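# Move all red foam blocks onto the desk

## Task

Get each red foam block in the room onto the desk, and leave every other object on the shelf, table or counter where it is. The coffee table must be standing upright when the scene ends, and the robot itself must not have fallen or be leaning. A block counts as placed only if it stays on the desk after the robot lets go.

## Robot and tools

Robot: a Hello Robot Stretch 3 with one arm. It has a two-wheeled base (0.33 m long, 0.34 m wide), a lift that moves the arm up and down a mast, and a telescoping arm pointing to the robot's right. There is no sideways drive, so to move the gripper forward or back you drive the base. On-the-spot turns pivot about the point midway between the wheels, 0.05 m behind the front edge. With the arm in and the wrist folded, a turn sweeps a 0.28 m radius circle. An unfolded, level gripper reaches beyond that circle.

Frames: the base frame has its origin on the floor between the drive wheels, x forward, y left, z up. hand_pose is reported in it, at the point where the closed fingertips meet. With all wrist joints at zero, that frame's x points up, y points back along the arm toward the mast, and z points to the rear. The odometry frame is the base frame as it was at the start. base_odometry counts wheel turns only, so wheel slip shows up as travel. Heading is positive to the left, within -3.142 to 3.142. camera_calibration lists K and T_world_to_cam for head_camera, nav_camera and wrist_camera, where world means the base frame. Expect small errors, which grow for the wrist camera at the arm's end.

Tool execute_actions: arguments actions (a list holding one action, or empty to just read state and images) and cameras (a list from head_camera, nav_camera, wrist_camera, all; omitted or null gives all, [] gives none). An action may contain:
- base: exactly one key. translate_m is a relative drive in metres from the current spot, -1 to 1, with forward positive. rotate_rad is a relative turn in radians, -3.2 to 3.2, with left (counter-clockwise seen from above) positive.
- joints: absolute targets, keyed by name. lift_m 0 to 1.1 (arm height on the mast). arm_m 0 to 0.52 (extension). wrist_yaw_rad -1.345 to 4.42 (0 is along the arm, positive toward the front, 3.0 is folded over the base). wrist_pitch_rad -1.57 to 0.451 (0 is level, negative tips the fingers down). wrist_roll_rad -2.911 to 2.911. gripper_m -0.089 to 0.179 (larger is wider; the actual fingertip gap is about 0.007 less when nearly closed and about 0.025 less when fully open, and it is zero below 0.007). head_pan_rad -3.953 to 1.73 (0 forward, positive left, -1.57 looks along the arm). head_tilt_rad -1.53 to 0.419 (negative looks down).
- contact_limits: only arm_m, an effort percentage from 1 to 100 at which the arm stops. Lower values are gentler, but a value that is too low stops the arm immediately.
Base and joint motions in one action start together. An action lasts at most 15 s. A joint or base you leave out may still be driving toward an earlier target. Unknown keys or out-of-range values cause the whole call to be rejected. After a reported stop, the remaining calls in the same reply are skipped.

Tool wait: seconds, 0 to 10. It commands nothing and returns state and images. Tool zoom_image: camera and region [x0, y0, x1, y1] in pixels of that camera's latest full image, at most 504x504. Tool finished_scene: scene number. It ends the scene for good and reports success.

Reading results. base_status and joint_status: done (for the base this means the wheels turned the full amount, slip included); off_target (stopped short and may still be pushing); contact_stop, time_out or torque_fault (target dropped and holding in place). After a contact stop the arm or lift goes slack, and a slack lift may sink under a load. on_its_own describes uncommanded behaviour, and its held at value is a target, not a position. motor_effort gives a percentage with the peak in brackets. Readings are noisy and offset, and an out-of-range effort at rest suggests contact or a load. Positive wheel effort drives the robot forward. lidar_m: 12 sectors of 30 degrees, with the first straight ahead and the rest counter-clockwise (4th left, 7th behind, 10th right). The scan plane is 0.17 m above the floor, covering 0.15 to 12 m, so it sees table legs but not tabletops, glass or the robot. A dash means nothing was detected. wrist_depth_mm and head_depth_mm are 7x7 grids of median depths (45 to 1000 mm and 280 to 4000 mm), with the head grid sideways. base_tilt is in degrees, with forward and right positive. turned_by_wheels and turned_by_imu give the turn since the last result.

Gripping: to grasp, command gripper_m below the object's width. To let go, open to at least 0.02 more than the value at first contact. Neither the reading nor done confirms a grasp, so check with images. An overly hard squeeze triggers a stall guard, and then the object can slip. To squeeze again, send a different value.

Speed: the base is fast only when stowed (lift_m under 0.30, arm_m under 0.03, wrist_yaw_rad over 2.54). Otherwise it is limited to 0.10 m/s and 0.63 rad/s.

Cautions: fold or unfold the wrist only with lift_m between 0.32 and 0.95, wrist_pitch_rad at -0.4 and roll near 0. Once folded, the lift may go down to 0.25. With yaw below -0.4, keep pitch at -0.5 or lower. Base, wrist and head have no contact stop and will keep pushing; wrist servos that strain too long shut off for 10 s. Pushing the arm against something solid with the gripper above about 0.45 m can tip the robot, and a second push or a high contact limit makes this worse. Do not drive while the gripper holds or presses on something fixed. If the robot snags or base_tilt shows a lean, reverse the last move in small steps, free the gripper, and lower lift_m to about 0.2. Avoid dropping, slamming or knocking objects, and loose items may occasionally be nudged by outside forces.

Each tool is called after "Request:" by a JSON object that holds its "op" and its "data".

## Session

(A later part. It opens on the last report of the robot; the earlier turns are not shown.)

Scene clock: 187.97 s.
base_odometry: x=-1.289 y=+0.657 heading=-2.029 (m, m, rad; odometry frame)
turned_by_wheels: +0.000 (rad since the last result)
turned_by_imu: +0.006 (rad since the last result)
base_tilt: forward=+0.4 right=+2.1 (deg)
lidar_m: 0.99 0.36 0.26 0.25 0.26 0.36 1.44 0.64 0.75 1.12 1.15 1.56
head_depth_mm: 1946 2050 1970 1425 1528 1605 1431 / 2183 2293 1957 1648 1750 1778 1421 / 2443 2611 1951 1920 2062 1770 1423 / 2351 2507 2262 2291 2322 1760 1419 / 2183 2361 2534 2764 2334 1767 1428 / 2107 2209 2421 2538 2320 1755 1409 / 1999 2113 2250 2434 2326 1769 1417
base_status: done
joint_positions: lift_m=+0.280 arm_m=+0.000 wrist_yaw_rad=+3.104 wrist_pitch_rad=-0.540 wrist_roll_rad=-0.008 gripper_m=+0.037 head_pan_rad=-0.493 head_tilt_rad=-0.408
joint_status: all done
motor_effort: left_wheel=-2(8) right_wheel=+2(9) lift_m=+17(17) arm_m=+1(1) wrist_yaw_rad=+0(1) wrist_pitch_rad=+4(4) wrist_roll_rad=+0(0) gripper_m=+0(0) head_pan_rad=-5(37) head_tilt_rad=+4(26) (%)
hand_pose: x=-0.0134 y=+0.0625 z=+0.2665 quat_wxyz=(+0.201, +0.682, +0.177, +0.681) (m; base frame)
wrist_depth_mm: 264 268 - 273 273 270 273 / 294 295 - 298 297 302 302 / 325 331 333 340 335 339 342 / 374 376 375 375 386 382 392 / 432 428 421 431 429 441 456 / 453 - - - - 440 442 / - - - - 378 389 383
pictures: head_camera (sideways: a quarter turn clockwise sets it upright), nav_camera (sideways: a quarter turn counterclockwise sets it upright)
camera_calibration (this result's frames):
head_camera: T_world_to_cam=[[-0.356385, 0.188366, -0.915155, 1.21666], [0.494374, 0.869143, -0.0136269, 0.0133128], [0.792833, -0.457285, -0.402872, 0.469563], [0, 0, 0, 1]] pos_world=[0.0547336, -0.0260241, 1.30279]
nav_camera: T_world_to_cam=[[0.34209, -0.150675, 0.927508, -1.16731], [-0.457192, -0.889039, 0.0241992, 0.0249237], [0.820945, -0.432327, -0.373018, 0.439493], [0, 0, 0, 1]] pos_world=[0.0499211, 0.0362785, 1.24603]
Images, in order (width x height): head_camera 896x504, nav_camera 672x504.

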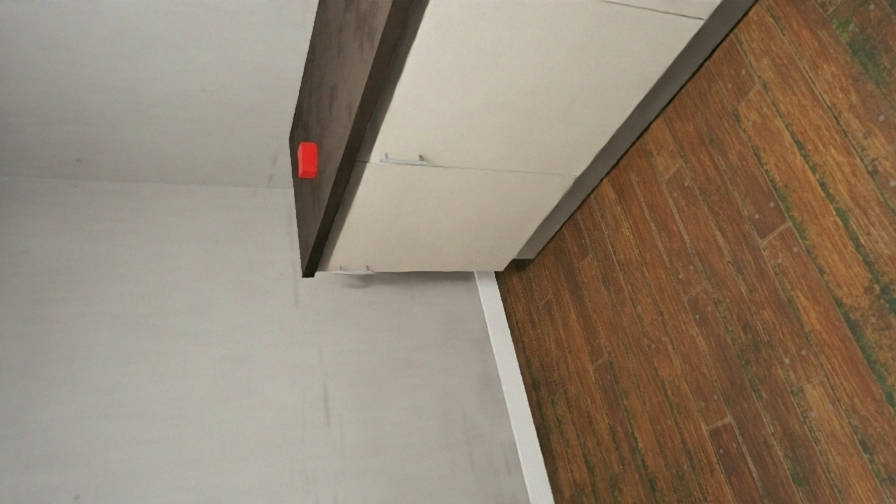

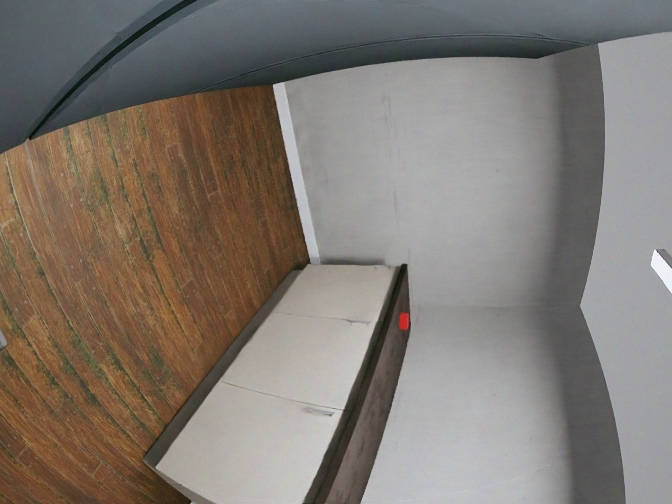

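Request:
{"op": "execute_actions", "data": {"actions": [{"base": {"rotate_rad": -0.3}}], "cameras": []}}

Request:
{"op": "execute_actions", "data": {"actions": [{"base": {"translate_m": 1.0}}], "cameras": ["nav_camera", "head_camera"]}}

Scene clock: 232.50 s.
base_odometry: x=-1.289 y=+0.657 heading=-2.329 (m, m, rad; odometry frame)
turned_by_wheels: -0.300 (rad since the last result)
turned_by_imu: -0.297 (rad since the last result)
base_tilt: forward=+0.4 right=+2.1 (deg)
lidar_m: 2.06 0.55 0.30 0.25 0.25 0.29 0.48 0.93 0.64 1.70 1.12 1.25
head_depth_mm: 1572 1648 1714 1198 1278 1359 1423 / 1679 1793 1815 1299 1389 1514 1420 / 1812 1924 1941 1419 1538 1649 1423 / 1991 2118 1940 1576 1702 1765 1417 / 2161 2323 1936 1766 1969 1776 1414 / 2381 2554 1937 2003 2185 1763 1421 / 2295 2426 2469 2584 2328 1760 1412
base_status: done
joint_positions: lift_m=+0.280 arm_m=+0.000 wrist_yaw_rad=+3.104 wrist_pitch_rad=-0.540 wrist_roll_rad=-0.008 gripper_m=+0.037 head_pan_rad=-0.493 head_tilt_rad=-0.408
joint_status: not commanded
motor_effort: left_wheel=+2(9) right_wheel=-3(8) lift_m=+17(17) arm_m=+1(1) wrist_yaw_rad=+0(0) wrist_pitch_rad=+4(4) wrist_roll_rad=+0(0) gripper_m=+1(0) head_pan_rad=-3(4) head_tilt_rad=+5(4) (%)
hand_pose: x=-0.0134 y=+0.0624 z=+0.2665 quat_wxyz=(+0.201, +0.682, +0.177, +0.681) (m; base frame)
wrist_depth_mm: 222 236 - 275 304 335 374 / 238 256 - 304 337 378 435 / 262 281 297 342 387 436 507 / 286 309 336 386 443 515 584 / 318 347 370 440 495 501 512 / 345 - - - - 440 434 / - - - - 381 383 382
pictures: none
No camera images: the call's "cameras" was empty. Leave "cameras" out to get every camera's image.

Scene clock: 237.53 s.
base_odometry: x=-1.977 y=-0.069 heading=-2.329 (m, m, rad; odometry frame)
turned_by_wheels: +0.000 (rad since the last result)
turned_by_imu: +0.006 (rad since the last result)
base_tilt: forward=+0.3 right=+2.0 (deg)
lidar_m: 1.35 1.18 0.65 0.55 0.55 0.62 1.04 1.48 0.96 0.81 0.81 0.92
head_depth_mm: 1288 1354 1424 1036 916 982 1057 / 1389 1458 1543 1028 1006 1079 1176 / 1494 1598 1649 1084 1107 1206 1344 / 1621 1732 1818 1184 1244 1355 1422 / 1567 1667 1777 1286 1408 1595 1424 / 1423 1506 1608 1710 1834 1753 1418 / 1317 1384 1448 1547 1658 1690 1428
base_status: done
joint_positions: lift_m=+0.280 arm_m=+0.000 wrist_yaw_rad=+3.104 wrist_pitch_rad=-0.540 wrist_roll_rad=-0.008 gripper_m=+0.037 head_pan_rad=-0.493 head_tilt_rad=-0.408
joint_status: not commanded
motor_effort: left_wheel=+1(9) right_wheel=-1(6) lift_m=+17(17) arm_m=+1(1) wrist_yaw_rad=+0(1) wrist_pitch_rad=+4(4) wrist_roll_rad=+0(0) gripper_m=+1(0) head_pan_rad=-3(4) head_tilt_rad=+4(4) (%)
hand_pose: x=-0.0134 y=+0.0624 z=+0.2665 quat_wxyz=(+0.201, +0.682, +0.177, +0.681) (m; base frame)
wrist_depth_mm: 444 474 - 561 619 666 731 / 476 511 - 609 665 755 847 / 527 566 600 691 739 779 733 / 575 592 617 619 618 613 614 / 522 529 550 533 537 509 508 / 450 - - - - 440 433 / - - - - 380 381 385
pictures: head_camera (sideways: a quarter turn clockwise sets it upright), nav_camera (sideways: a quarter turn counterclockwise sets it upright)
camera_calibration (this result's frames):
head_camera: T_world_to_cam=[[-0.356275, 0.188379, -0.915195, 1.21671], [0.494513, 0.869064, -0.0136245, 0.0133088], [0.792796, -0.457429, -0.402782, 0.469445], [0, 0, 0, 1]] pos_world=[0.0547294, -0.0260317, 1.3028]
nav_camera: T_world_to_cam=[[0.341985, -0.150685, 0.927545, -1.16736], [-0.457334, -0.888965, 0.0242009, 0.0249222], [0.820909, -0.432475, -0.372926, 0.439373], [0, 0, 0, 1]] pos_world=[0.0499317, 0.0362689, 1.24603]
Images, in order (width x height): head_camera 896x504, nav_camera 672x504.

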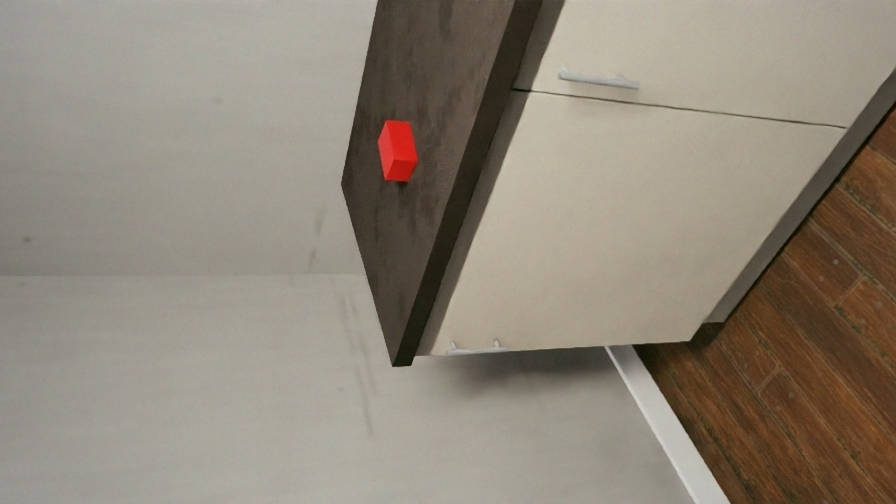

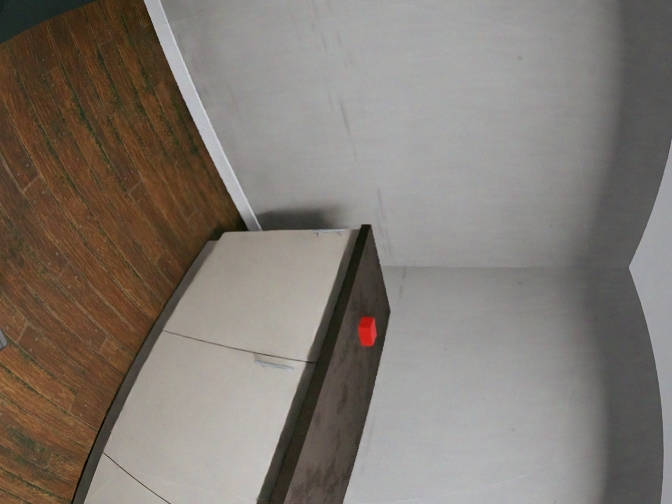

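Request:
{"op": "zoom_image", "data": {"camera": "head_camera", "region": [300, 60, 500, 240]}}

Region (300, 60, 500, 240) of head_camera's 896x504 image, scaled by 2.520, with more detail than that image has; it fills the top 454 rows of this view, and the rest is white.

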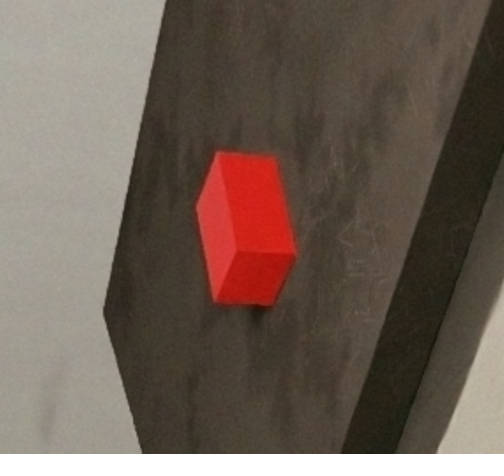

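Request:
{"op": "execute_actions", "data": {"actions": [{"base": {"translate_m": 0.6}, "joints": {"head_pan_rad": -1.0, "head_tilt_rad": -0.6}}], "cameras": []}}

Request:
{"op": "execute_actions", "data": {"actions": [{"base": {"translate_m": 0.36}, "joints": {"lift_m": 0.9, "wrist_pitch_rad": -0.42, "head_pan_rad": -1.5, "head_tilt_rad": -0.6}}], "cameras": ["head_camera"]}}

Scene clock: 302.23 s.
base_odometry: x=-2.389 y=-0.505 heading=-2.329 (m, m, rad; odometry frame)
turned_by_wheels: +0.000 (rad since the last result)
turned_by_imu: +0.004 (rad since the last result)
base_tilt: forward=+0.4 right=+2.1 (deg)
lidar_m: 0.78 0.78 0.85 0.72 0.72 0.82 1.38 1.35 0.75 0.64 0.63 0.72
head_depth_mm: 988 1082 1020 710 756 869 1027 / 1015 1114 1014 724 779 903 1075 / 1034 1137 1013 737 810 940 1180 / 1055 1166 1009 757 838 979 1205 / 1082 1202 999 768 865 1030 1230 / 1113 1226 1298 793 903 1075 1249 / 1137 1260 1372 826 1496 1481 1254
base_status: done
joint_positions: lift_m=+0.280 arm_m=+0.000 wrist_yaw_rad=+3.104 wrist_pitch_rad=-0.540 wrist_roll_rad=-0.008 gripper_m=+0.037 head_pan_rad=-0.993 head_tilt_rad=-0.593
joint_status: all done
motor_effort: left_wheel=+1(9) right_wheel=-1(6) lift_m=+17(17) arm_m=+1(1) wrist_yaw_rad=+0(0) wrist_pitch_rad=+4(4) wrist_roll_rad=+0(0) gripper_m=+0(1) head_pan_rad=-4(38) head_tilt_rad=-4(24) (%)
hand_pose: x=-0.0134 y=+0.0624 z=+0.2665 quat_wxyz=(+0.201, +0.682, +0.177, +0.681) (m; base frame)
wrist_depth_mm: 589 623 - 726 772 842 683 / 627 684 - 784 881 889 689 / 677 722 765 769 747 760 685 / 629 631 621 620 617 625 607 / 515 529 536 530 532 513 510 / 455 - - - - 430 434 / - - - - 375 382 384
pictures: none
No camera images: the call's "cameras" was empty. Leave "cameras" out to get every camera's image.

Scene clock: 308.70 s.
base_odometry: x=-2.636 y=-0.766 heading=-2.329 (m, m, rad; odometry frame)
turned_by_wheels: +0.000 (rad since the last result)
turned_by_imu: +0.003 (rad since the last result)
base_tilt: forward=+0.3 right=+2.0 (deg)
lidar_m: 0.43 0.43 0.49 0.83 0.83 0.94 1.58 1.13 0.62 0.53 0.53 0.51
head_depth_mm: 1042 1168 1013 711 792 900 - / 1020 1132 1013 707 756 890 - / 993 1100 1010 702 727 851 - / 970 1069 1007 704 697 810 - / 947 1039 997 700 669 769 - / 925 1010 997 696 644 747 880 / 900 987 1043 697 619 1371 1259
base_status: done
joint_positions: lift_m=+0.900 arm_m=+0.000 wrist_yaw_rad=+3.104 wrist_pitch_rad=-0.441 wrist_roll_rad=-0.008 gripper_m=+0.037 head_pan_rad=-1.493 head_tilt_rad=-0.593
joint_status: all done
motor_effort: left_wheel=+1(9) right_wheel=-1(6) lift_m=+26(29) arm_m=+1(1) wrist_yaw_rad=+0(1) wrist_pitch_rad=+6(6) wrist_roll_rad=+0(0) gripper_m=+0(0) head_pan_rad=-3(40) head_tilt_rad=-5(4) (%)
hand_pose: x=-0.0129 y=+0.0766 z=+0.9074 quat_wxyz=(+0.167, +0.690, +0.142, +0.690) (m; base frame)
wrist_depth_mm: 653 676 - 812 738 501 388 / 677 735 - 893 777 533 401 / 744 788 - 957 815 545 418 / 788 866 909 - 844 561 413 / 870 959 - - 825 587 423 / 960 - - - - 610 445 / - - - - - 599 456
pictures: head_camera (sideways: a quarter turn clockwise sets it upright)
camera_calibration (this result's frames):
head_camera: T_world_to_cam=[[-0.0466161, 0.562793, -0.825282, 1.09756], [0.998243, 0.0564976, -0.0178578, 0.0157434], [0.0365762, -0.824665, -0.564438, 0.6844], [0, 0, 0, 1]] pos_world=[0.0104153, -0.0541875, 1.29238]
Images, in order (width x height): head_camera 896x504.

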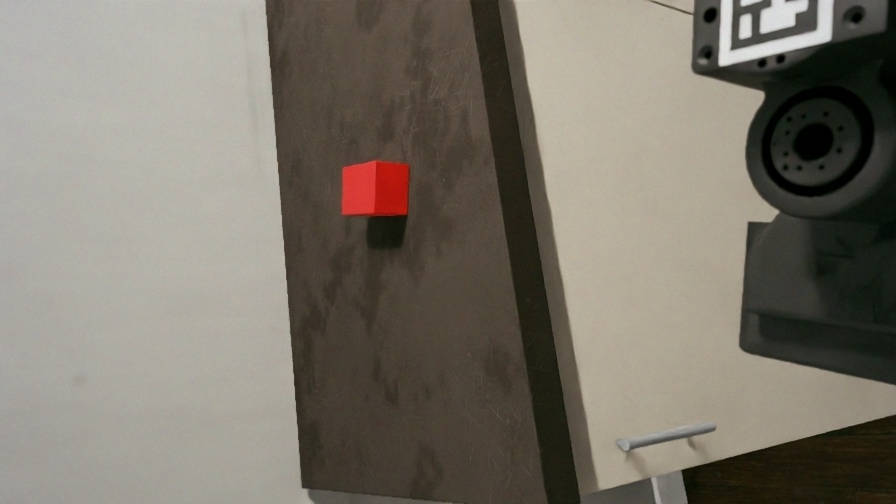

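Request:
{"op": "execute_actions", "data": {"actions": [{"joints": {"wrist_yaw_rad": 0.0}}], "cameras": []}}

Request:
{"op": "execute_actions", "data": {"actions": [{"joints": {"lift_m": 1.07, "wrist_pitch_rad": -0.81, "gripper_m": 0.165}}], "cameras": []}}

Request:
{"op": "execute_actions", "data": {"actions": [{"joints": {"arm_m": 0.42}}], "cameras": ["wrist_camera", "head_camera"]}}

Scene clock: 324.00 s.
base_odometry: x=-2.636 y=-0.766 heading=-2.329 (m, m, rad; odometry frame)
turned_by_wheels: +0.000 (rad since the last result)
turned_by_imu: +0.000 (rad since the last result)
base_tilt: forward=+0.4 right=+2.0 (deg)
lidar_m: 0.43 0.43 0.49 0.83 0.83 0.94 1.58 1.12 0.63 0.53 0.53 0.51
head_depth_mm: 1051 1170 1016 710 792 899 - / 1023 1132 1007 704 757 893 - / 995 1099 1009 703 718 - - / 970 1071 1001 703 692 822 1005 / 942 1038 997 699 669 782 937 / 922 1010 1000 697 643 750 893 / 900 985 1034 695 620 1372 1247
base_status: not commanded
joint_positions: lift_m=+0.900 arm_m=+0.000 wrist_yaw_rad=+0.003 wrist_pitch_rad=-0.441 wrist_roll_rad=-0.008 gripper_m=+0.037 head_pan_rad=-1.493 head_tilt_rad=-0.593
joint_status: all done
motor_effort: left_wheel=+0(1) right_wheel=-1(0) lift_m=+26(26) arm_m=+1(1) wrist_yaw_rad=-2(1) wrist_pitch_rad=+6(6) wrist_roll_rad=+0(0) gripper_m=-1(0) head_pan_rad=-5(4) head_tilt_rad=-4(4) (%)
hand_pose: x=-0.0209 y=-0.3662 z=+0.9074 quat_wxyz=(+0.693, +0.156, -0.687, -0.153) (m; base frame)
wrist_depth_mm: 661 688 710 782 833 842 804 / 709 433 441 433 423 419 415 / 311 292 293 310 332 372 440 / 266 285 332 363 402 452 510 / 724 332 368 404 457 518 599 / 756 378 400 475 - 604 725 / 728 466 471 540 631 782 964
pictures: none
No camera images: the call's "cameras" was empty. Leave "cameras" out to get every camera's image.

Scene clock: 326.37 s.
base_odometry: x=-2.636 y=-0.766 heading=-2.329 (m, m, rad; odometry frame)
turned_by_wheels: +0.000 (rad since the last result)
turned_by_imu: +0.000 (rad since the last result)
base_tilt: forward=+0.4 right=+2.0 (deg)
lidar_m: 0.43 0.43 0.49 0.83 0.83 0.94 1.58 1.12 0.63 0.53 0.53 0.51
head_depth_mm: 1050 - - - - - - / 1018 - - - - - - / 993 1093 1070 - - - 1189 / 970 1071 1005 701 682 832 998 / 944 1037 996 699 648 790 940 / 921 1015 994 699 635 748 891 / 897 989 1039 699 622 1378 1249
base_status: not commanded
joint_positions: lift_m=+1.070 arm_m=+0.000 wrist_yaw_rad=+0.003 wrist_pitch_rad=-0.819 wrist_roll_rad=-0.008 gripper_m=+0.165 head_pan_rad=-1.493 head_tilt_rad=-0.593
joint_status: all done
motor_effort: left_wheel=+0(0) right_wheel=-1(1) lift_m=+26(25) arm_m=+1(0) wrist_yaw_rad=-3(2) wrist_pitch_rad=+2(6) wrist_roll_rad=+0(0) gripper_m=+1(94) head_pan_rad=-4(4) head_tilt_rad=-5(4) (%)
hand_pose: x=-0.0212 y=-0.3021 z=+1.0048 quat_wxyz=(+0.652, +0.284, -0.645, -0.280) (m; base frame)
wrist_depth_mm: 753 492 466 465 450 445 437 / 811 397 401 389 404 422 517 / 765 357 370 443 497 570 665 / 739 477 474 538 638 740 954 / 701 - 613 716 855 - - / 650 - - - - - - / 598 920 - - - - -
pictures: none
No camera images: the call's "cameras" was empty. Leave "cameras" out to get every camera's image.

Scene clock: 330.63 s.
base_odometry: x=-2.636 y=-0.766 heading=-2.329 (m, m, rad; odometry frame)
turned_by_wheels: +0.000 (rad since the last result)
turned_by_imu: +0.000 (rad since the last result)
base_tilt: forward=+0.4 right=+2.1 (deg)
lidar_m: 0.43 0.43 0.49 0.83 0.83 0.94 1.58 1.13 0.63 0.53 0.53 0.51
head_depth_mm: - 1173 1016 707 794 955 1212 / 999 1167 1013 703 757 907 1179 / 967 - 951 704 725 865 1060 / 967 1062 972 700 697 819 993 / 937 1040 1003 698 667 781 938 / 926 1017 994 697 643 745 893 / 902 991 1035 692 622 1381 1241
base_status: not commanded
joint_positions: lift_m=+1.070 arm_m=+0.420 wrist_yaw_rad=+0.001 wrist_pitch_rad=-0.820 wrist_roll_rad=-0.008 gripper_m=+0.165 head_pan_rad=-1.493 head_tilt_rad=-0.593
joint_status: all done
motor_effort: left_wheel=+1(1) right_wheel=-1(1) lift_m=+26(26) arm_m=+1(2) wrist_yaw_rad=-1(2) wrist_pitch_rad=+2(2) wrist_roll_rad=+0(1) gripper_m=+1(0) head_pan_rad=-4(3) head_tilt_rad=-4(5) (%)
hand_pose: x=-0.0214 y=-0.7219 z=+1.0047 quat_wxyz=(+0.651, +0.283, -0.645, -0.281) (m; base frame)
wrist_depth_mm: 419 440 447 457 456 459 443 / 401 399 397 390 382 384 382 / 348 343 342 340 334 338 332 / 310 302 301 301 299 298 301 / 276 278 269 260 259 273 264 / 249 - 248 237 233 244 243 / 230 225 225 225 223 220 217
pictures: head_camera (sideways: a quarter turn clockwise sets it upright), wrist_camera
camera_calibration (this result's frames):
head_camera: T_world_to_cam=[[-0.0464769, 0.562805, -0.825282, 1.09756], [0.998257, 0.0562507, -0.0178578, 0.0157433], [0.0363722, -0.824674, -0.564438, 0.684401], [0, 0, 0, 1]] pos_world=[0.0104019, -0.0541886, 1.29238]
wrist_camera: T_world_to_cam=[[-0.999377, -0.0291254, -0.019911, -0.0132567], [-0.0125654, 0.821183, -0.570526, 1.20039], [0.0329674, -0.569921, -0.821038, 0.57874], [0, 0, 0, 1]] pos_world=[-0.0172447, -0.656291, 1.15976]
Images, in order (width x height): head_camera 896x504, wrist_camera 644x364.

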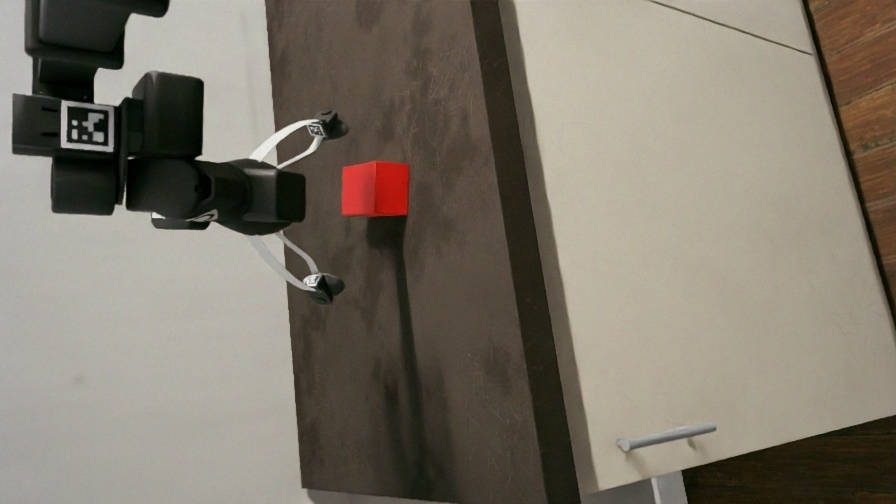

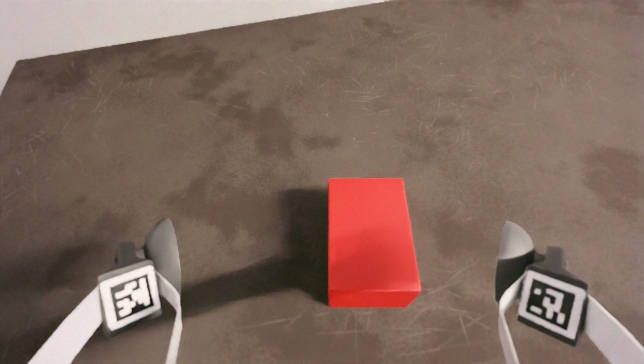

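Request:
{"op": "execute_actions", "data": {"actions": [{"base": {"translate_m": -0.024}, "joints": {"arm_m": 0.455}}], "cameras": ["wrist_camera"]}}

Scene clock: 349.13 s.
base_odometry: x=-2.620 y=-0.749 heading=-2.329 (m, m, rad; odometry frame)
turned_by_wheels: +0.000 (rad since the last result)
turned_by_imu: +0.000 (rad since the last result)
base_tilt: forward=+0.3 right=+2.1 (deg)
lidar_m: 0.46 0.45 0.52 0.82 0.82 0.93 1.57 1.14 0.63 0.54 0.54 0.54
head_depth_mm: - 1181 1016 733 803 980 1206 / 1004 1174 1007 706 768 921 1185 / 975 - 952 701 736 875 1065 / 979 1069 946 703 706 830 1010 / 953 1041 996 700 680 794 956 / 928 1018 993 697 652 758 902 / 908 991 993 697 625 742 1202
base_status: done
joint_positions: lift_m=+1.070 arm_m=+0.455 wrist_yaw_rad=+0.001 wrist_pitch_rad=-0.820 wrist_roll_rad=-0.008 gripper_m=+0.165 head_pan_rad=-1.493 head_tilt_rad=-0.593
joint_status: all done
motor_effort: left_wheel=+0(1) right_wheel=-1(7) lift_m=+26(26) arm_m=+1(1) wrist_yaw_rad=-1(1) wrist_pitch_rad=+2(3) wrist_roll_rad=+0(0) gripper_m=+1(1) head_pan_rad=-3(5) head_tilt_rad=-4(4) (%)
hand_pose: x=-0.0214 y=-0.7569 z=+1.0047 quat_wxyz=(+0.651, +0.283, -0.645, -0.281) (m; base frame)
wrist_depth_mm: 398 423 437 453 457 450 438 / 398 396 394 384 391 385 379 / 344 344 346 339 338 334 329 / 308 301 301 301 296 296 298 / 276 277 272 223 267 274 267 / 250 - 245 200 242 241 241 / 229 223 226 187 220 222 217
pictures: wrist_camera
camera_calibration (this result's frames):
wrist_camera: T_world_to_cam=[[-0.999377, -0.0291238, -0.0199126, -0.0142732], [-0.0125649, 0.821214, -0.570482, 1.2291], [0.0329671, -0.569877, -0.821069, 0.558857], [0, 0, 0, 1]] pos_world=[-0.0172447, -0.691289, 1.15975]
Images, in order (width x height): wrist_camera 644x364.

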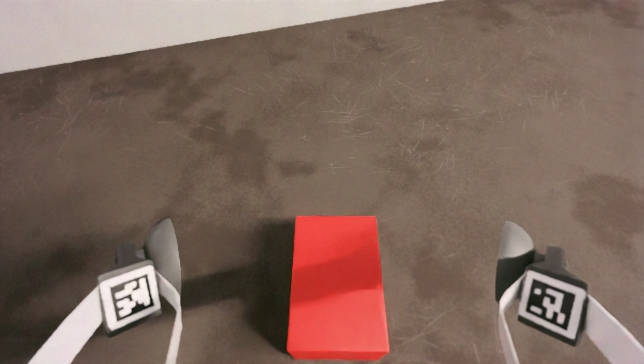

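Request:
{"op": "execute_actions", "data": {"actions": [{"joints": {"lift_m": 1.002}}], "cameras": ["wrist_camera", "head_camera"]}}

Scene clock: 366.90 s.
base_odometry: x=-2.620 y=-0.749 heading=-2.329 (m, m, rad; odometry frame)
turned_by_wheels: +0.000 (rad since the last result)
turned_by_imu: +0.000 (rad since the last result)
base_tilt: forward=+0.4 right=+2.1 (deg)
lidar_m: 0.46 0.45 0.52 0.82 0.82 0.94 1.57 1.15 0.63 0.54 0.54 0.54
head_depth_mm: 1058 - 952 731 802 976 1206 / 1025 - 1013 706 769 917 1177 / 998 - 895 706 737 875 1069 / 976 1074 1002 701 706 830 1012 / 948 1051 998 700 676 796 952 / 931 1018 995 698 654 759 901 / 907 994 991 697 627 743 1193
base_status: not commanded
joint_positions: lift_m=+1.002 arm_m=+0.455 wrist_yaw_rad=+0.001 wrist_pitch_rad=-0.820 wrist_roll_rad=-0.008 gripper_m=+0.165 head_pan_rad=-1.493 head_tilt_rad=-0.593
joint_status: all done
motor_effort: left_wheel=+1(0) right_wheel=-1(1) lift_m=+16(23) arm_m=+1(1) wrist_yaw_rad=-1(1) wrist_pitch_rad=+3(2) wrist_roll_rad=+0(1) gripper_m=+0(0) head_pan_rad=-4(4) head_tilt_rad=-4(5) (%)
hand_pose: x=-0.0214 y=-0.7569 z=+0.9372 quat_wxyz=(+0.651, +0.283, -0.645, -0.281) (m; base frame)
wrist_depth_mm: 345 343 335 336 330 331 323 / 290 288 288 286 283 280 278 / 256 251 249 248 247 246 241 / 223 222 221 166 214 217 216 / 201 203 199 149 191 198 194 / 182 - 180 136 171 178 177 / - 163 165 136 159 161 159
pictures: head_camera (sideways: a quarter turn clockwise sets it upright), wrist_camera
camera_calibration (this result's frames):
head_camera: T_world_to_cam=[[-0.0464768, 0.562805, -0.825282, 1.09756], [0.998257, 0.0562507, -0.0178578, 0.0157433], [0.0363723, -0.824674, -0.564438, 0.684401], [0, 0, 0, 1]] pos_world=[0.0104019, -0.0541886, 1.29238]
wrist_camera: T_world_to_cam=[[-0.999377, -0.0291232, -0.0199133, -0.0156151], [-0.0125649, 0.821229, -0.57046, 1.19061], [0.032967, -0.569855, -0.821084, 0.503511], [0, 0, 0, 1]] pos_world=[-0.0172447, -0.691288, 1.09231]
Images, in order (width x height): head_camera 896x504, wrist_camera 644x364.

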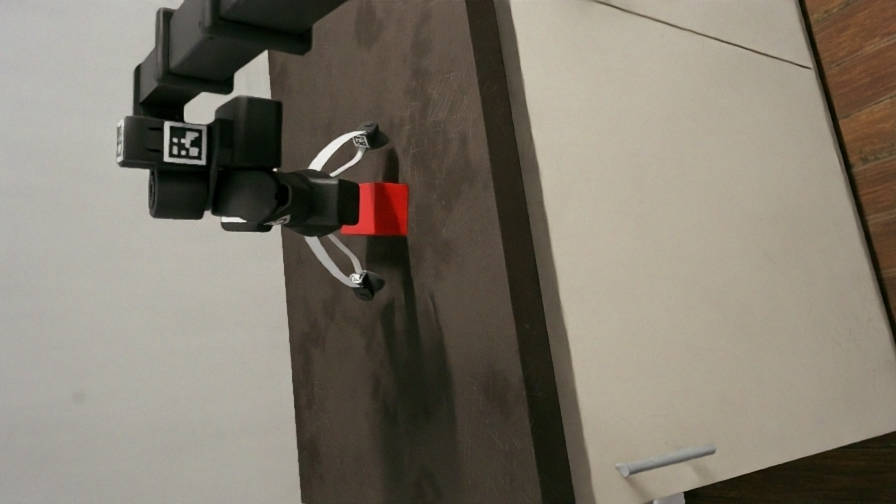

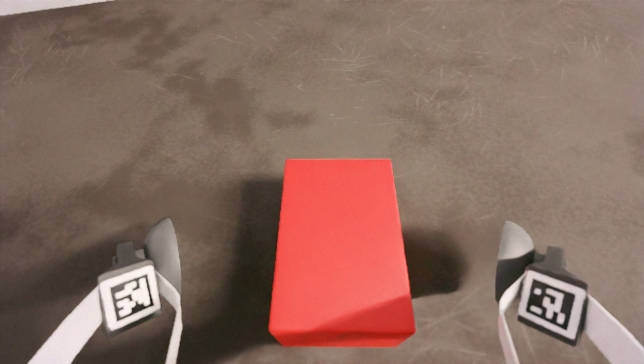

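Request:
{"op": "execute_actions", "data": {"actions": [{"joints": {"gripper_m": 0.025}}], "cameras": ["wrist_camera"]}}

Scene clock: 375.27 s.
base_odometry: x=-2.620 y=-0.749 heading=-2.329 (m, m, rad; odometry frame)
turned_by_wheels: +0.000 (rad since the last result)
turned_by_imu: +0.000 (rad since the last result)
base_tilt: forward=+0.3 right=+2.1 (deg)
lidar_m: 0.46 0.46 0.52 0.82 0.82 0.93 1.57 1.14 0.63 0.54 0.54 0.54
head_depth_mm: 1053 - 954 733 803 982 1210 / 1025 - 1006 705 769 922 1177 / 997 - 1007 703 735 873 1076 / 977 1071 1035 703 708 833 1006 / 950 1047 1000 701 677 793 948 / 926 1020 992 698 653 758 898 / 908 997 983 692 624 742 1199
base_status: not commanded
joint_positions: lift_m=+1.002 arm_m=+0.455 wrist_yaw_rad=+0.001 wrist_pitch_rad=-0.821 wrist_roll_rad=-0.008 gripper_m=+0.026 head_pan_rad=-1.493 head_tilt_rad=-0.593
joint_status: all done
motor_effort: left_wheel=+1(0) right_wheel=+0(1) lift_m=+16(17) arm_m=+1(2) wrist_yaw_rad=-2(2) wrist_pitch_rad=+3(3) wrist_roll_rad=+0(0) gripper_m=-16(97) head_pan_rad=-4(4) head_tilt_rad=-5(5) (%)
hand_pose: x=-0.0214 y=-0.7567 z=+0.9370 quat_wxyz=(+0.651, +0.284, -0.645, -0.281) (m; base frame)
wrist_depth_mm: 347 342 341 330 329 328 323 / 294 292 285 288 282 279 278 / 252 252 250 248 246 244 242 / 225 222 222 164 214 217 215 / 202 200 202 147 191 196 193 / 182 181 - 133 132 176 176 / 165 167 161 126 158 161 162
pictures: wrist_camera
camera_calibration (this result's frames):
wrist_camera: T_world_to_cam=[[-0.999377, -0.0290979, -0.0199495, -0.0155586], [-0.0125662, 0.821969, -0.569394, 1.18983], [0.032966, -0.568789, -0.821823, 0.504993], [0, 0, 0, 1]] pos_world=[-0.0172448, -0.691225, 1.09219]
Images, in order (width x height): wrist_camera 644x364.

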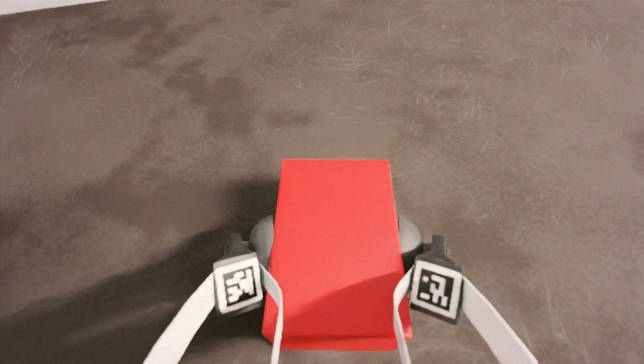

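Request:
{"op": "execute_actions", "data": {"actions": [{"joints": {"gripper_m": 0.018, "lift_m": 1.07}}], "cameras": ["wrist_camera"]}}

Request:
{"op": "execute_actions", "data": {"actions": [{"joints": {"arm_m": 0.0}}], "cameras": ["wrist_camera"]}}

Scene clock: 387.43 s.
base_odometry: x=-2.620 y=-0.749 heading=-2.329 (m, m, rad; odometry frame)
turned_by_wheels: +0.000 (rad since the last result)
turned_by_imu: +0.000 (rad since the last result)
base_tilt: forward=+0.4 right=+2.1 (deg)
lidar_m: 0.46 0.45 0.52 0.82 0.82 0.94 1.57 1.14 0.64 0.54 0.54 0.54
head_depth_mm: - 1187 1014 733 804 977 1210 / 1009 1167 1010 706 766 922 1185 / 973 - 900 703 734 872 1071 / 971 1066 942 701 704 831 1009 / 953 1046 1003 698 678 792 953 / 933 1018 997 697 654 759 906 / 906 989 988 696 624 742 1201
base_status: not commanded
joint_positions: lift_m=+1.070 arm_m=+0.455 wrist_yaw_rad=+0.001 wrist_pitch_rad=-0.822 wrist_roll_rad=-0.008 gripper_m=+0.019 head_pan_rad=-1.493 head_tilt_rad=-0.593
joint_status: all done
motor_effort: left_wheel=+1(1) right_wheel=-1(1) lift_m=+26(28) arm_m=+1(1) wrist_yaw_rad=-1(1) wrist_pitch_rad=+3(3) wrist_roll_rad=+0(0) gripper_m=-18(57) head_pan_rad=-5(3) head_tilt_rad=-5(4) (%)
hand_pose: x=-0.0214 y=-0.7564 z=+1.0043 quat_wxyz=(+0.651, +0.284, -0.645, -0.281) (m; base frame)
wrist_depth_mm: 398 422 435 449 454 442 441 / 400 391 395 390 387 380 375 / 347 341 338 337 334 335 327 / 303 302 299 164 291 295 293 / 275 273 278 146 261 267 263 / 248 247 - 133 132 242 241 / 226 225 222 126 217 220 220
pictures: wrist_camera
camera_calibration (this result's frames):
wrist_camera: T_world_to_cam=[[-0.999378, -0.029072, -0.0199838, -0.0141565], [-0.0125664, 0.822675, -0.568373, 1.22742], [0.0329639, -0.567768, -0.822528, 0.561869], [0, 0, 0, 1]] pos_world=[-0.017245, -0.691165, 1.1595]
Images, in order (width x height): wrist_camera 644x364.

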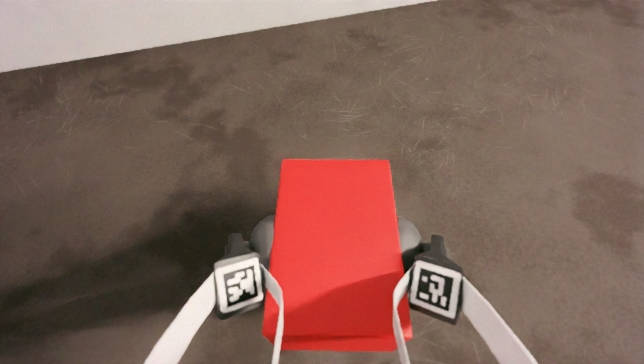

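Scene clock: 391.97 s.
base_odometry: x=-2.620 y=-0.749 heading=-2.329 (m, m, rad; odometry frame)
turned_by_wheels: +0.000 (rad since the last result)
turned_by_imu: +0.000 (rad since the last result)
base_tilt: forward=+0.2 right=+2.1 (deg)
lidar_m: 0.46 0.45 0.52 0.82 0.82 0.94 1.57 1.14 0.63 0.54 0.54 0.54
head_depth_mm: 1056 - - - - - - / 1028 - - - - - - / 998 1090 1073 - - - 1208 / 975 1075 1005 703 671 837 1005 / 956 1044 1002 698 679 792 953 / 929 1018 996 696 653 757 904 / 908 992 987 696 624 742 1200
base_status: not commanded
joint_positions: lift_m=+1.070 arm_m=+0.000 wrist_yaw_rad=+0.001 wrist_pitch_rad=-0.823 wrist_roll_rad=-0.008 gripper_m=+0.019 head_pan_rad=-1.493 head_tilt_rad=-0.593
joint_status: all done
motor_effort: left_wheel=+0(1) right_wheel=-1(1) lift_m=+26(26) arm_m=-2(2) wrist_yaw_rad=-1(1) wrist_pitch_rad=+3(3) wrist_roll_rad=+0(0) gripper_m=-17(18) head_pan_rad=-4(4) head_tilt_rad=-5(4) (%)
hand_pose: x=-0.0214 y=-0.3019 z=+1.0042 quat_wxyz=(+0.651, +0.284, -0.645, -0.282) (m; base frame)
wrist_depth_mm: 753 475 461 465 455 451 444 / 814 392 391 391 407 446 535 / 753 355 379 447 513 578 703 / 768 452 487 163 631 798 - / 723 - 591 146 793 - - / 687 - - 133 132 - - / 658 924 - 126 - - -
pictures: wrist_camera
camera_calibration (this result's frames):
wrist_camera: T_world_to_cam=[[-0.999378, -0.0290665, -0.0199911, -0.000934866], [-0.0125664, 0.822825, -0.568156, 0.853304], [0.0329635, -0.567551, -0.822678, 0.820108], [0, 0, 0, 1]] pos_world=[-0.017245, -0.236694, 1.15948]
Images, in order (width x height): wrist_camera 644x364.

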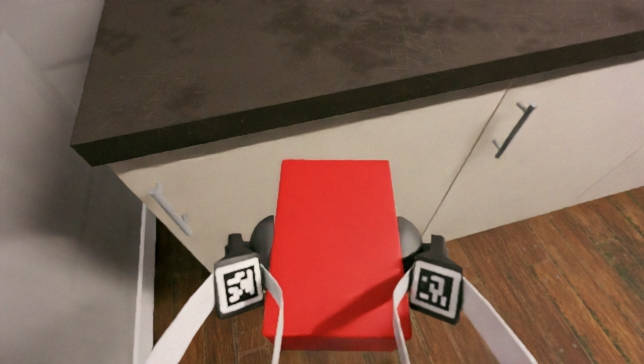

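Request:
{"op": "execute_actions", "data": {"actions": [{"base": {"translate_m": -0.3}, "joints": {"lift_m": 0.9, "wrist_pitch_rad": -0.42, "wrist_yaw_rad": 1.4}}], "cameras": []}}

Request:
{"op": "execute_actions", "data": {"actions": [{"joints": {"wrist_yaw_rad": 2.6}}], "cameras": ["wrist_camera"]}}

Scene clock: 420.43 s.
base_odometry: x=-2.414 y=-0.531 heading=-2.329 (m, m, rad; odometry frame)
turned_by_wheels: +0.000 (rad since the last result)
turned_by_imu: -0.001 (rad since the last result)
base_tilt: forward=+0.3 right=+2.1 (deg)
lidar_m: 0.74 0.74 0.84 0.73 0.73 0.84 1.40 1.33 0.74 0.62 0.62 0.71
head_depth_mm: 1142 1269 1011 814 947 1080 - / 1115 1233 1009 794 904 1038 - / 1082 1202 1012 768 861 992 - / 1059 1164 1010 750 831 978 1232 / 1034 1139 999 732 801 933 1091 / 1006 1102 991 712 769 894 - / 985 1074 991 697 739 856 -
base_status: done
joint_positions: lift_m=+0.900 arm_m=+0.000 wrist_yaw_rad=+1.397 wrist_pitch_rad=-0.444 wrist_roll_rad=-0.008 gripper_m=+0.019 head_pan_rad=-1.493 head_tilt_rad=-0.593
joint_status: all done
motor_effort: left_wheel=+1(6) right_wheel=-1(5) lift_m=+17(25) arm_m=-2(2) wrist_yaw_rad=+1(2) wrist_pitch_rad=+7(8) wrist_roll_rad=+0(0) gripper_m=-18(17) head_pan_rad=-4(4) head_tilt_rad=-3(4) (%)
hand_pose: x=+0.1963 y=-0.1835 z=+0.9071 quat_wxyz=(+0.630, +0.562, -0.425, +0.326) (m; base frame)
wrist_depth_mm: 503 565 637 713 782 890 779 / 551 594 671 756 860 465 406 / 583 647 702 827 - 481 361 / 621 690 779 164 - 503 382 / 686 745 853 146 617 530 396 / 705 835 - 133 132 536 412 / 788 886 - 126 756 547 429
pictures: none
No camera images: the call's "cameras" was empty. Leave "cameras" out to get every camera's image.

Scene clock: 422.03 s.
base_odometry: x=-2.414 y=-0.531 heading=-2.329 (m, m, rad; odometry frame)
turned_by_wheels: +0.000 (rad since the last result)
turned_by_imu: +0.000 (rad since the last result)
base_tilt: forward=+0.3 right=+2.0 (deg)
lidar_m: 0.74 0.74 0.84 0.74 0.73 0.83 1.40 1.33 0.74 0.62 0.62 0.71
head_depth_mm: 1139 1275 1013 812 952 1078 - / 1108 1240 1010 792 910 1064 - / 1088 1198 1009 767 867 1000 - / 1056 1165 1006 755 832 934 - / 1028 1131 997 731 798 929 - / 1007 1100 993 713 770 893 1068 / 984 1077 994 692 741 855 1012
base_status: not commanded
joint_positions: lift_m=+0.900 arm_m=+0.000 wrist_yaw_rad=+2.597 wrist_pitch_rad=-0.444 wrist_roll_rad=-0.008 gripper_m=+0.019 head_pan_rad=-1.493 head_tilt_rad=-0.593
joint_status: all done
motor_effort: left_wheel=+1(1) right_wheel=-1(0) lift_m=+17(17) arm_m=-2(2) wrist_yaw_rad=+1(2) wrist_pitch_rad=+7(7) wrist_roll_rad=+0(0) gripper_m=-18(17) head_pan_rad=-3(4) head_tilt_rad=-4(6) (%)
hand_pose: x=+0.0932 y=+0.0438 z=+0.9071 quat_wxyz=(+0.336, +0.703, -0.034, +0.625) (m; base frame)
wrist_depth_mm: 569 653 808 887 730 601 513 / 596 678 825 932 789 619 533 / 619 746 903 - 829 667 568 / 647 785 - 162 819 705 606 / 701 827 - 147 863 756 635 / - 874 - 133 132 818 679 / - 951 - 126 978 849 714
pictures: wrist_camera
camera_calibration (this result's frames):
wrist_camera: T_world_to_cam=[[0.87214, -0.489186, -0.00828366, -0.0432705], [-0.277511, -0.480672, -0.83183, 0.836037], [0.402938, 0.727771, -0.554968, 0.598565], [0, 0, 0, 1]] pos_world=[0.028563, -0.0549262, 1.02727]
Images, in order (width x height): wrist_camera 644x364.

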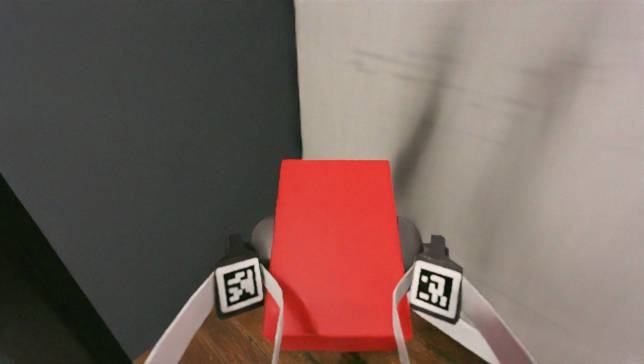

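Now lower the lift and then turn.

Request:
{"op": "execute_actions", "data": {"actions": [{"joints": {"lift_m": 0.285, "head_pan_rad": 0.0, "head_tilt_rad": -0.6}}], "cameras": []}}

Request:
{"op": "execute_actions", "data": {"actions": [{"base": {"rotate_rad": -3.05}}], "cameras": ["nav_camera"]}}

Scene clock: 434.33 s.
base_odometry: x=-2.414 y=-0.531 heading=-2.329 (m, m, rad; odometry frame)
turned_by_wheels: +0.000 (rad since the last result)
turned_by_imu: +0.001 (rad since the last result)
base_tilt: forward=+0.3 right=+2.0 (deg)
lidar_m: 0.74 0.74 0.84 0.74 0.73 0.83 1.40 1.33 0.74 0.62 0.62 0.71
head_depth_mm: 714 798 905 1042 1234 1428 1269 / 686 765 861 986 1156 1385 1266 / 662 733 823 934 1084 1299 1259 / 640 707 786 893 1026 1208 1261 / 621 683 756 852 971 1138 1247 / 599 658 723 813 930 1069 1198 / 581 636 698 781 879 1013 1172
base_status: not commanded
joint_positions: lift_m=+0.285 arm_m=+0.000 wrist_yaw_rad=+2.597 wrist_pitch_rad=-0.444 wrist_roll_rad=-0.008 gripper_m=+0.019 head_pan_rad=-0.007 head_tilt_rad=-0.593
joint_status: all done
motor_effort: left_wheel=+1(1) right_wheel=-1(1) lift_m=+17(15) arm_m=-2(3) wrist_yaw_rad=+1(3) wrist_pitch_rad=+6(7) wrist_roll_rad=+0(1) gripper_m=-17(18) head_pan_rad=+4(46) head_tilt_rad=-4(4) (%)
hand_pose: x=+0.0932 y=+0.0439 z=+0.2922 quat_wxyz=(+0.336, +0.703, -0.034, +0.625) (m; base frame)
wrist_depth_mm: 569 661 775 888 725 597 509 / 589 699 856 944 745 607 539 / 622 724 902 943 780 664 553 / 655 719 722 164 692 683 588 / 600 597 612 147 554 563 569 / - 493 - 133 132 485 493 / - - 411 125 401 418 415
pictures: none
No camera images: the call's "cameras" was empty. Leave "cameras" out to get every camera's image.

Scene clock: 437.40 s.
base_odometry: x=-2.414 y=-0.531 heading=+0.905 (m, m, rad; odometry frame)
turned_by_wheels: -3.050 (rad since the last result)
turned_by_imu: -3.021 (rad since the last result)
base_tilt: forward=+0.3 right=+2.0 (deg)
lidar_m: 1.62 1.15 0.70 0.62 0.62 0.83 0.74 0.74 0.83 0.73 0.74 0.88
head_depth_mm: 1187 1236 1303 1362 1423 1434 1263 / 1437 1511 1598 1694 1742 1505 1269 / 1819 1952 2106 2187 1826 1500 1258 / 2730 2990 3229 2411 1849 1489 1257 / 2654 2904 3150 2382 1835 1494 1250 / 2544 2024 2226 2292 1815 1490 1250 / 1734 1882 2089 2271 1823 1488 1252
base_status: done
joint_positions: lift_m=+0.285 arm_m=+0.000 wrist_yaw_rad=+2.597 wrist_pitch_rad=-0.444 wrist_roll_rad=-0.008 gripper_m=+0.019 head_pan_rad=-0.007 head_tilt_rad=-0.593
joint_status: not commanded
motor_effort: left_wheel=+2(12) right_wheel=-3(8) lift_m=+17(17) arm_m=-2(3) wrist_yaw_rad=+2(2) wrist_pitch_rad=+7(6) wrist_roll_rad=+0(0) gripper_m=-18(19) head_pan_rad=+4(4) head_tilt_rad=-4(5) (%)
hand_pose: x=+0.0932 y=+0.0439 z=+0.2922 quat_wxyz=(+0.336, +0.703, -0.034, +0.625) (m; base frame)
wrist_depth_mm: 490 559 663 801 - - - / 511 580 713 931 - - - / 532 645 826 934 937 931 919 / 608 711 741 164 695 714 726 / 586 582 610 146 562 597 575 / - 497 - 133 132 479 480 / - - 410 125 399 412 421
pictures: nav_camera (sideways: a quarter turn counterclockwise sets it upright)
camera_calibration (this result's frames):
nav_camera: T_world_to_cam=[[0.537578, 0.0253879, 0.842832, -1.05805], [0.0151083, -0.999676, 0.020476, 0.0268952], [0.843078, 0.00172631, -0.537788, 0.653759], [0, 0, 0, 1]] pos_world=[0.0172084, 0.0526196, 1.24279]
Images, in order (width x height): nav_camera 672x504.

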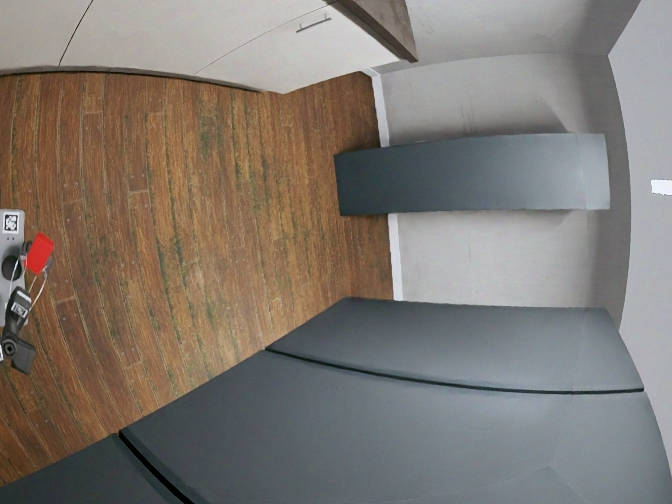

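Request:
{"op": "execute_actions", "data": {"actions": [{"base": {"rotate_rad": 0.035}}], "cameras": []}}

Request:
{"op": "execute_actions", "data": {"actions": [{"base": {"translate_m": 1.0}}], "cameras": ["nav_camera"]}}

Scene clock: 451.20 s.
base_odometry: x=-2.414 y=-0.531 heading=+0.940 (m, m, rad; odometry frame)
turned_by_wheels: +0.035 (rad since the last result)
turned_by_imu: +0.035 (rad since the last result)
base_tilt: forward=+0.3 right=+2.1 (deg)
lidar_m: 1.74 1.09 0.69 0.62 0.63 0.82 0.74 0.75 0.81 0.73 0.74 0.90
head_depth_mm: 1272 1313 1366 1439 1489 1462 1264 / 1559 1635 1717 1815 1798 1504 1262 / 2711 2954 2929 2265 1848 1504 1263 / 2688 2996 3182 2430 1831 1488 1261 / 2646 2921 3137 2391 1847 1500 1263 / 1782 1956 2146 2270 1818 1481 1250 / 1723 1901 2093 2278 1826 1480 1254
base_status: done
joint_positions: lift_m=+0.285 arm_m=+0.000 wrist_yaw_rad=+2.597 wrist_pitch_rad=-0.444 wrist_roll_rad=-0.008 gripper_m=+0.019 head_pan_rad=-0.007 head_tilt_rad=-0.593
joint_status: not commanded
motor_effort: left_wheel=-1(8) right_wheel=+2(5) lift_m=+17(17) arm_m=-3(3) wrist_yaw_rad=+1(1) wrist_pitch_rad=+6(6) wrist_roll_rad=+0(0) gripper_m=-17(18) head_pan_rad=+4(4) head_tilt_rad=-5(4) (%)
hand_pose: x=+0.0932 y=+0.0439 z=+0.2922 quat_wxyz=(+0.336, +0.703, -0.034, +0.625) (m; base frame)
wrist_depth_mm: 486 542 639 794 - - - / 511 574 687 856 - - - / 534 646 800 906 952 944 948 / 604 680 738 164 685 720 733 / 592 596 615 147 564 582 576 / - 503 - 133 132 486 482 / - - 405 126 403 417 412
pictures: none
No camera images: the call's "cameras" was empty. Leave "cameras" out to get every camera's image.

Scene clock: 456.30 s.
base_odometry: x=-1.824 y=+0.276 heading=+0.940 (m, m, rad; odometry frame)
turned_by_wheels: +0.000 (rad since the last result)
turned_by_imu: +0.006 (rad since the last result)
base_tilt: forward=+0.4 right=+2.0 (deg)
lidar_m: 1.11 1.11 0.87 0.79 0.80 0.97 1.72 0.98 0.62 0.57 0.57 0.70
head_depth_mm: 1819 1025 1060 1103 1151 1199 1208 / 1865 2066 2302 2207 1471 1469 1258 / 1829 2024 2266 2419 1846 1499 1260 / 1761 1948 2199 2341 1828 1487 1252 / 1741 1941 2163 2290 1838 1500 1257 / 1714 1856 2045 2116 1477 1490 1259 / 910 980 1072 1206 1371 1494 1248
base_status: done
joint_positions: lift_m=+0.285 arm_m=+0.000 wrist_yaw_rad=+2.598 wrist_pitch_rad=-0.444 wrist_roll_rad=-0.008 gripper_m=+0.019 head_pan_rad=-0.007 head_tilt_rad=-0.594
joint_status: not commanded
motor_effort: left_wheel=-2(7) right_wheel=+2(10) lift_m=+17(17) arm_m=-2(2) wrist_yaw_rad=+1(2) wrist_pitch_rad=+6(7) wrist_roll_rad=+0(1) gripper_m=-18(17) head_pan_rad=+3(4) head_tilt_rad=-4(4) (%)
hand_pose: x=+0.0931 y=+0.0439 z=+0.2922 quat_wxyz=(+0.336, +0.703, -0.034, +0.626) (m; base frame)
wrist_depth_mm: 607 666 - - - 883 772 / 639 706 918 - - 959 797 / 673 850 952 - 941 947 835 / 710 740 736 163 694 706 716 / 592 585 607 146 561 569 574 / - 493 - 133 132 487 482 / - - 410 125 394 413 415
pictures: nav_camera (sideways: a quarter turn counterclockwise sets it upright)
camera_calibration (this result's frames):
nav_camera: T_world_to_cam=[[0.537862, 0.0254098, 0.84265, -1.05782], [0.0151596, -0.999676, 0.0204685, 0.0269047], [0.842897, 0.00176498, -0.538073, 0.654131], [0, 0, 0, 1]] pos_world=[0.0171861, 0.0526202, 1.24279]
Images, in order (width x height): nav_camera 672x504.

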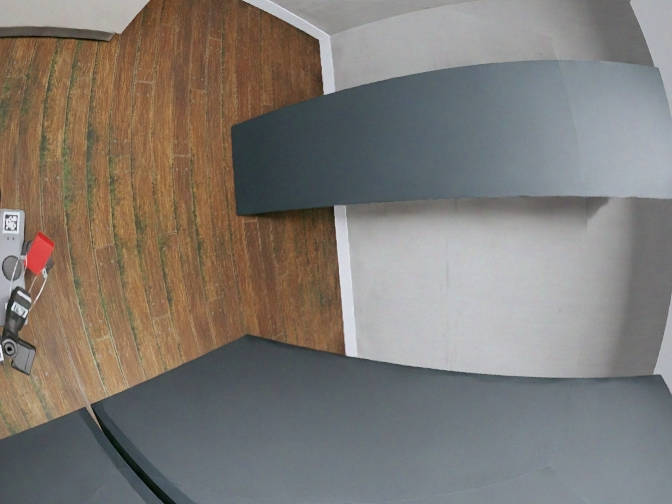

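Request:
{"op": "execute_actions", "data": {"actions": [{"base": {"rotate_rad": -0.03}}], "cameras": []}}

Request:
{"op": "execute_actions", "data": {"actions": [{"base": {"translate_m": 0.8}}], "cameras": ["nav_camera"]}}

Scene clock: 473.90 s.
base_odometry: x=-1.824 y=+0.276 heading=+0.910 (m, m, rad; odometry frame)
turned_by_wheels: -0.030 (rad since the last result)
turned_by_imu: -0.029 (rad since the last result)
base_tilt: forward=+0.3 right=+2.1 (deg)
lidar_m: 1.11 1.11 0.88 0.79 0.80 0.96 1.72 1.02 0.63 0.56 0.57 0.68
head_depth_mm: 930 967 1004 1056 1108 1159 1196 / 1890 2063 2248 1315 1393 1426 1263 / 1848 2031 2300 2432 1838 1503 1261 / 1794 1995 2221 2380 1839 1499 1257 / 1743 1948 2157 2311 1844 1489 1257 / 1714 1871 2075 2239 1734 1482 1254 / 1619 1007 1084 1193 1356 1482 1250
base_status: done
joint_positions: lift_m=+0.285 arm_m=+0.000 wrist_yaw_rad=+2.598 wrist_pitch_rad=-0.444 wrist_roll_rad=-0.008 gripper_m=+0.019 head_pan_rad=-0.007 head_tilt_rad=-0.594
joint_status: not commanded
motor_effort: left_wheel=+1(7) right_wheel=-1(5) lift_m=+17(17) arm_m=-2(2) wrist_yaw_rad=+1(1) wrist_pitch_rad=+7(7) wrist_roll_rad=+0(0) gripper_m=-17(18) head_pan_rad=+3(4) head_tilt_rad=-5(4) (%)
hand_pose: x=+0.0931 y=+0.0439 z=+0.2922 quat_wxyz=(+0.336, +0.703, -0.034, +0.626) (m; base frame)
wrist_depth_mm: 596 680 - - - 907 753 / 643 708 - - - 942 835 / 702 814 943 968 972 943 895 / 710 730 735 163 675 729 726 / 588 597 599 146 557 583 566 / - 489 - 133 133 484 485 / - - 410 126 397 422 413
pictures: none
No camera images: the call's "cameras" was empty. Leave "cameras" out to get every camera's image.

Scene clock: 478.33 s.
base_odometry: x=-1.332 y=+0.908 heading=+0.910 (m, m, rad; odometry frame)
turned_by_wheels: +0.000 (rad since the last result)
turned_by_imu: +0.005 (rad since the last result)
base_tilt: forward=+0.4 right=+2.0 (deg)
lidar_m: 1.24 0.38 0.39 1.54 1.05 1.14 2.18 0.74 0.46 0.41 0.41 0.50
head_depth_mm: 1156 1280 1459 1679 1818 1496 1260 / 1129 1251 1407 1600 1774 1496 1262 / 1103 1221 1370 1549 1741 1497 1259 / 1076 1193 1324 1502 1701 1489 1262 / 1046 1153 1290 1454 1659 1489 1257 / 1025 1129 1248 1407 1605 1484 1256 / 1001 1104 1219 1356 1495 1370 1171
base_status: done
joint_positions: lift_m=+0.285 arm_m=+0.000 wrist_yaw_rad=+2.598 wrist_pitch_rad=-0.444 wrist_roll_rad=-0.008 gripper_m=+0.019 head_pan_rad=-0.007 head_tilt_rad=-0.594
joint_status: not commanded
motor_effort: left_wheel=+1(9) right_wheel=-1(7) lift_m=+17(17) arm_m=-2(2) wrist_yaw_rad=+1(2) wrist_pitch_rad=+7(6) wrist_roll_rad=+0(0) gripper_m=-17(18) head_pan_rad=+3(4) head_tilt_rad=-4(3) (%)
hand_pose: x=+0.0931 y=+0.0439 z=+0.2922 quat_wxyz=(+0.336, +0.703, -0.034, +0.626) (m; base frame)
wrist_depth_mm: - - 604 412 621 630 836 / - - 688 451 647 692 895 / - - 852 504 703 807 880 / 730 732 722 163 626 731 744 / 577 600 609 146 555 594 588 / - 494 - 133 132 486 485 / - - 406 126 398 420 417
pictures: nav_camera (sideways: a quarter turn counterclockwise sets it upright)
camera_calibration (this result's frames):
nav_camera: T_world_to_cam=[[0.537946, 0.0254156, 0.842596, -1.05775], [0.0151736, -0.999675, 0.0204663, 0.0269075], [0.842842, 0.00177542, -0.538157, 0.654242], [0, 0, 0, 1]] pos_world=[0.0171796, 0.0526204, 1.24279]
Images, in order (width x height): nav_camera 672x504.

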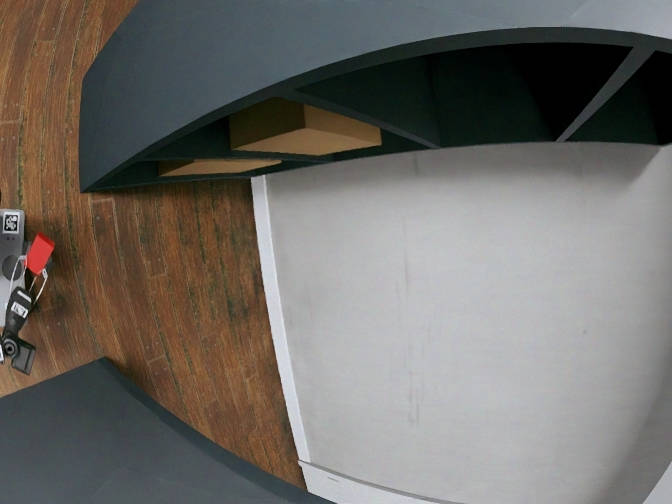

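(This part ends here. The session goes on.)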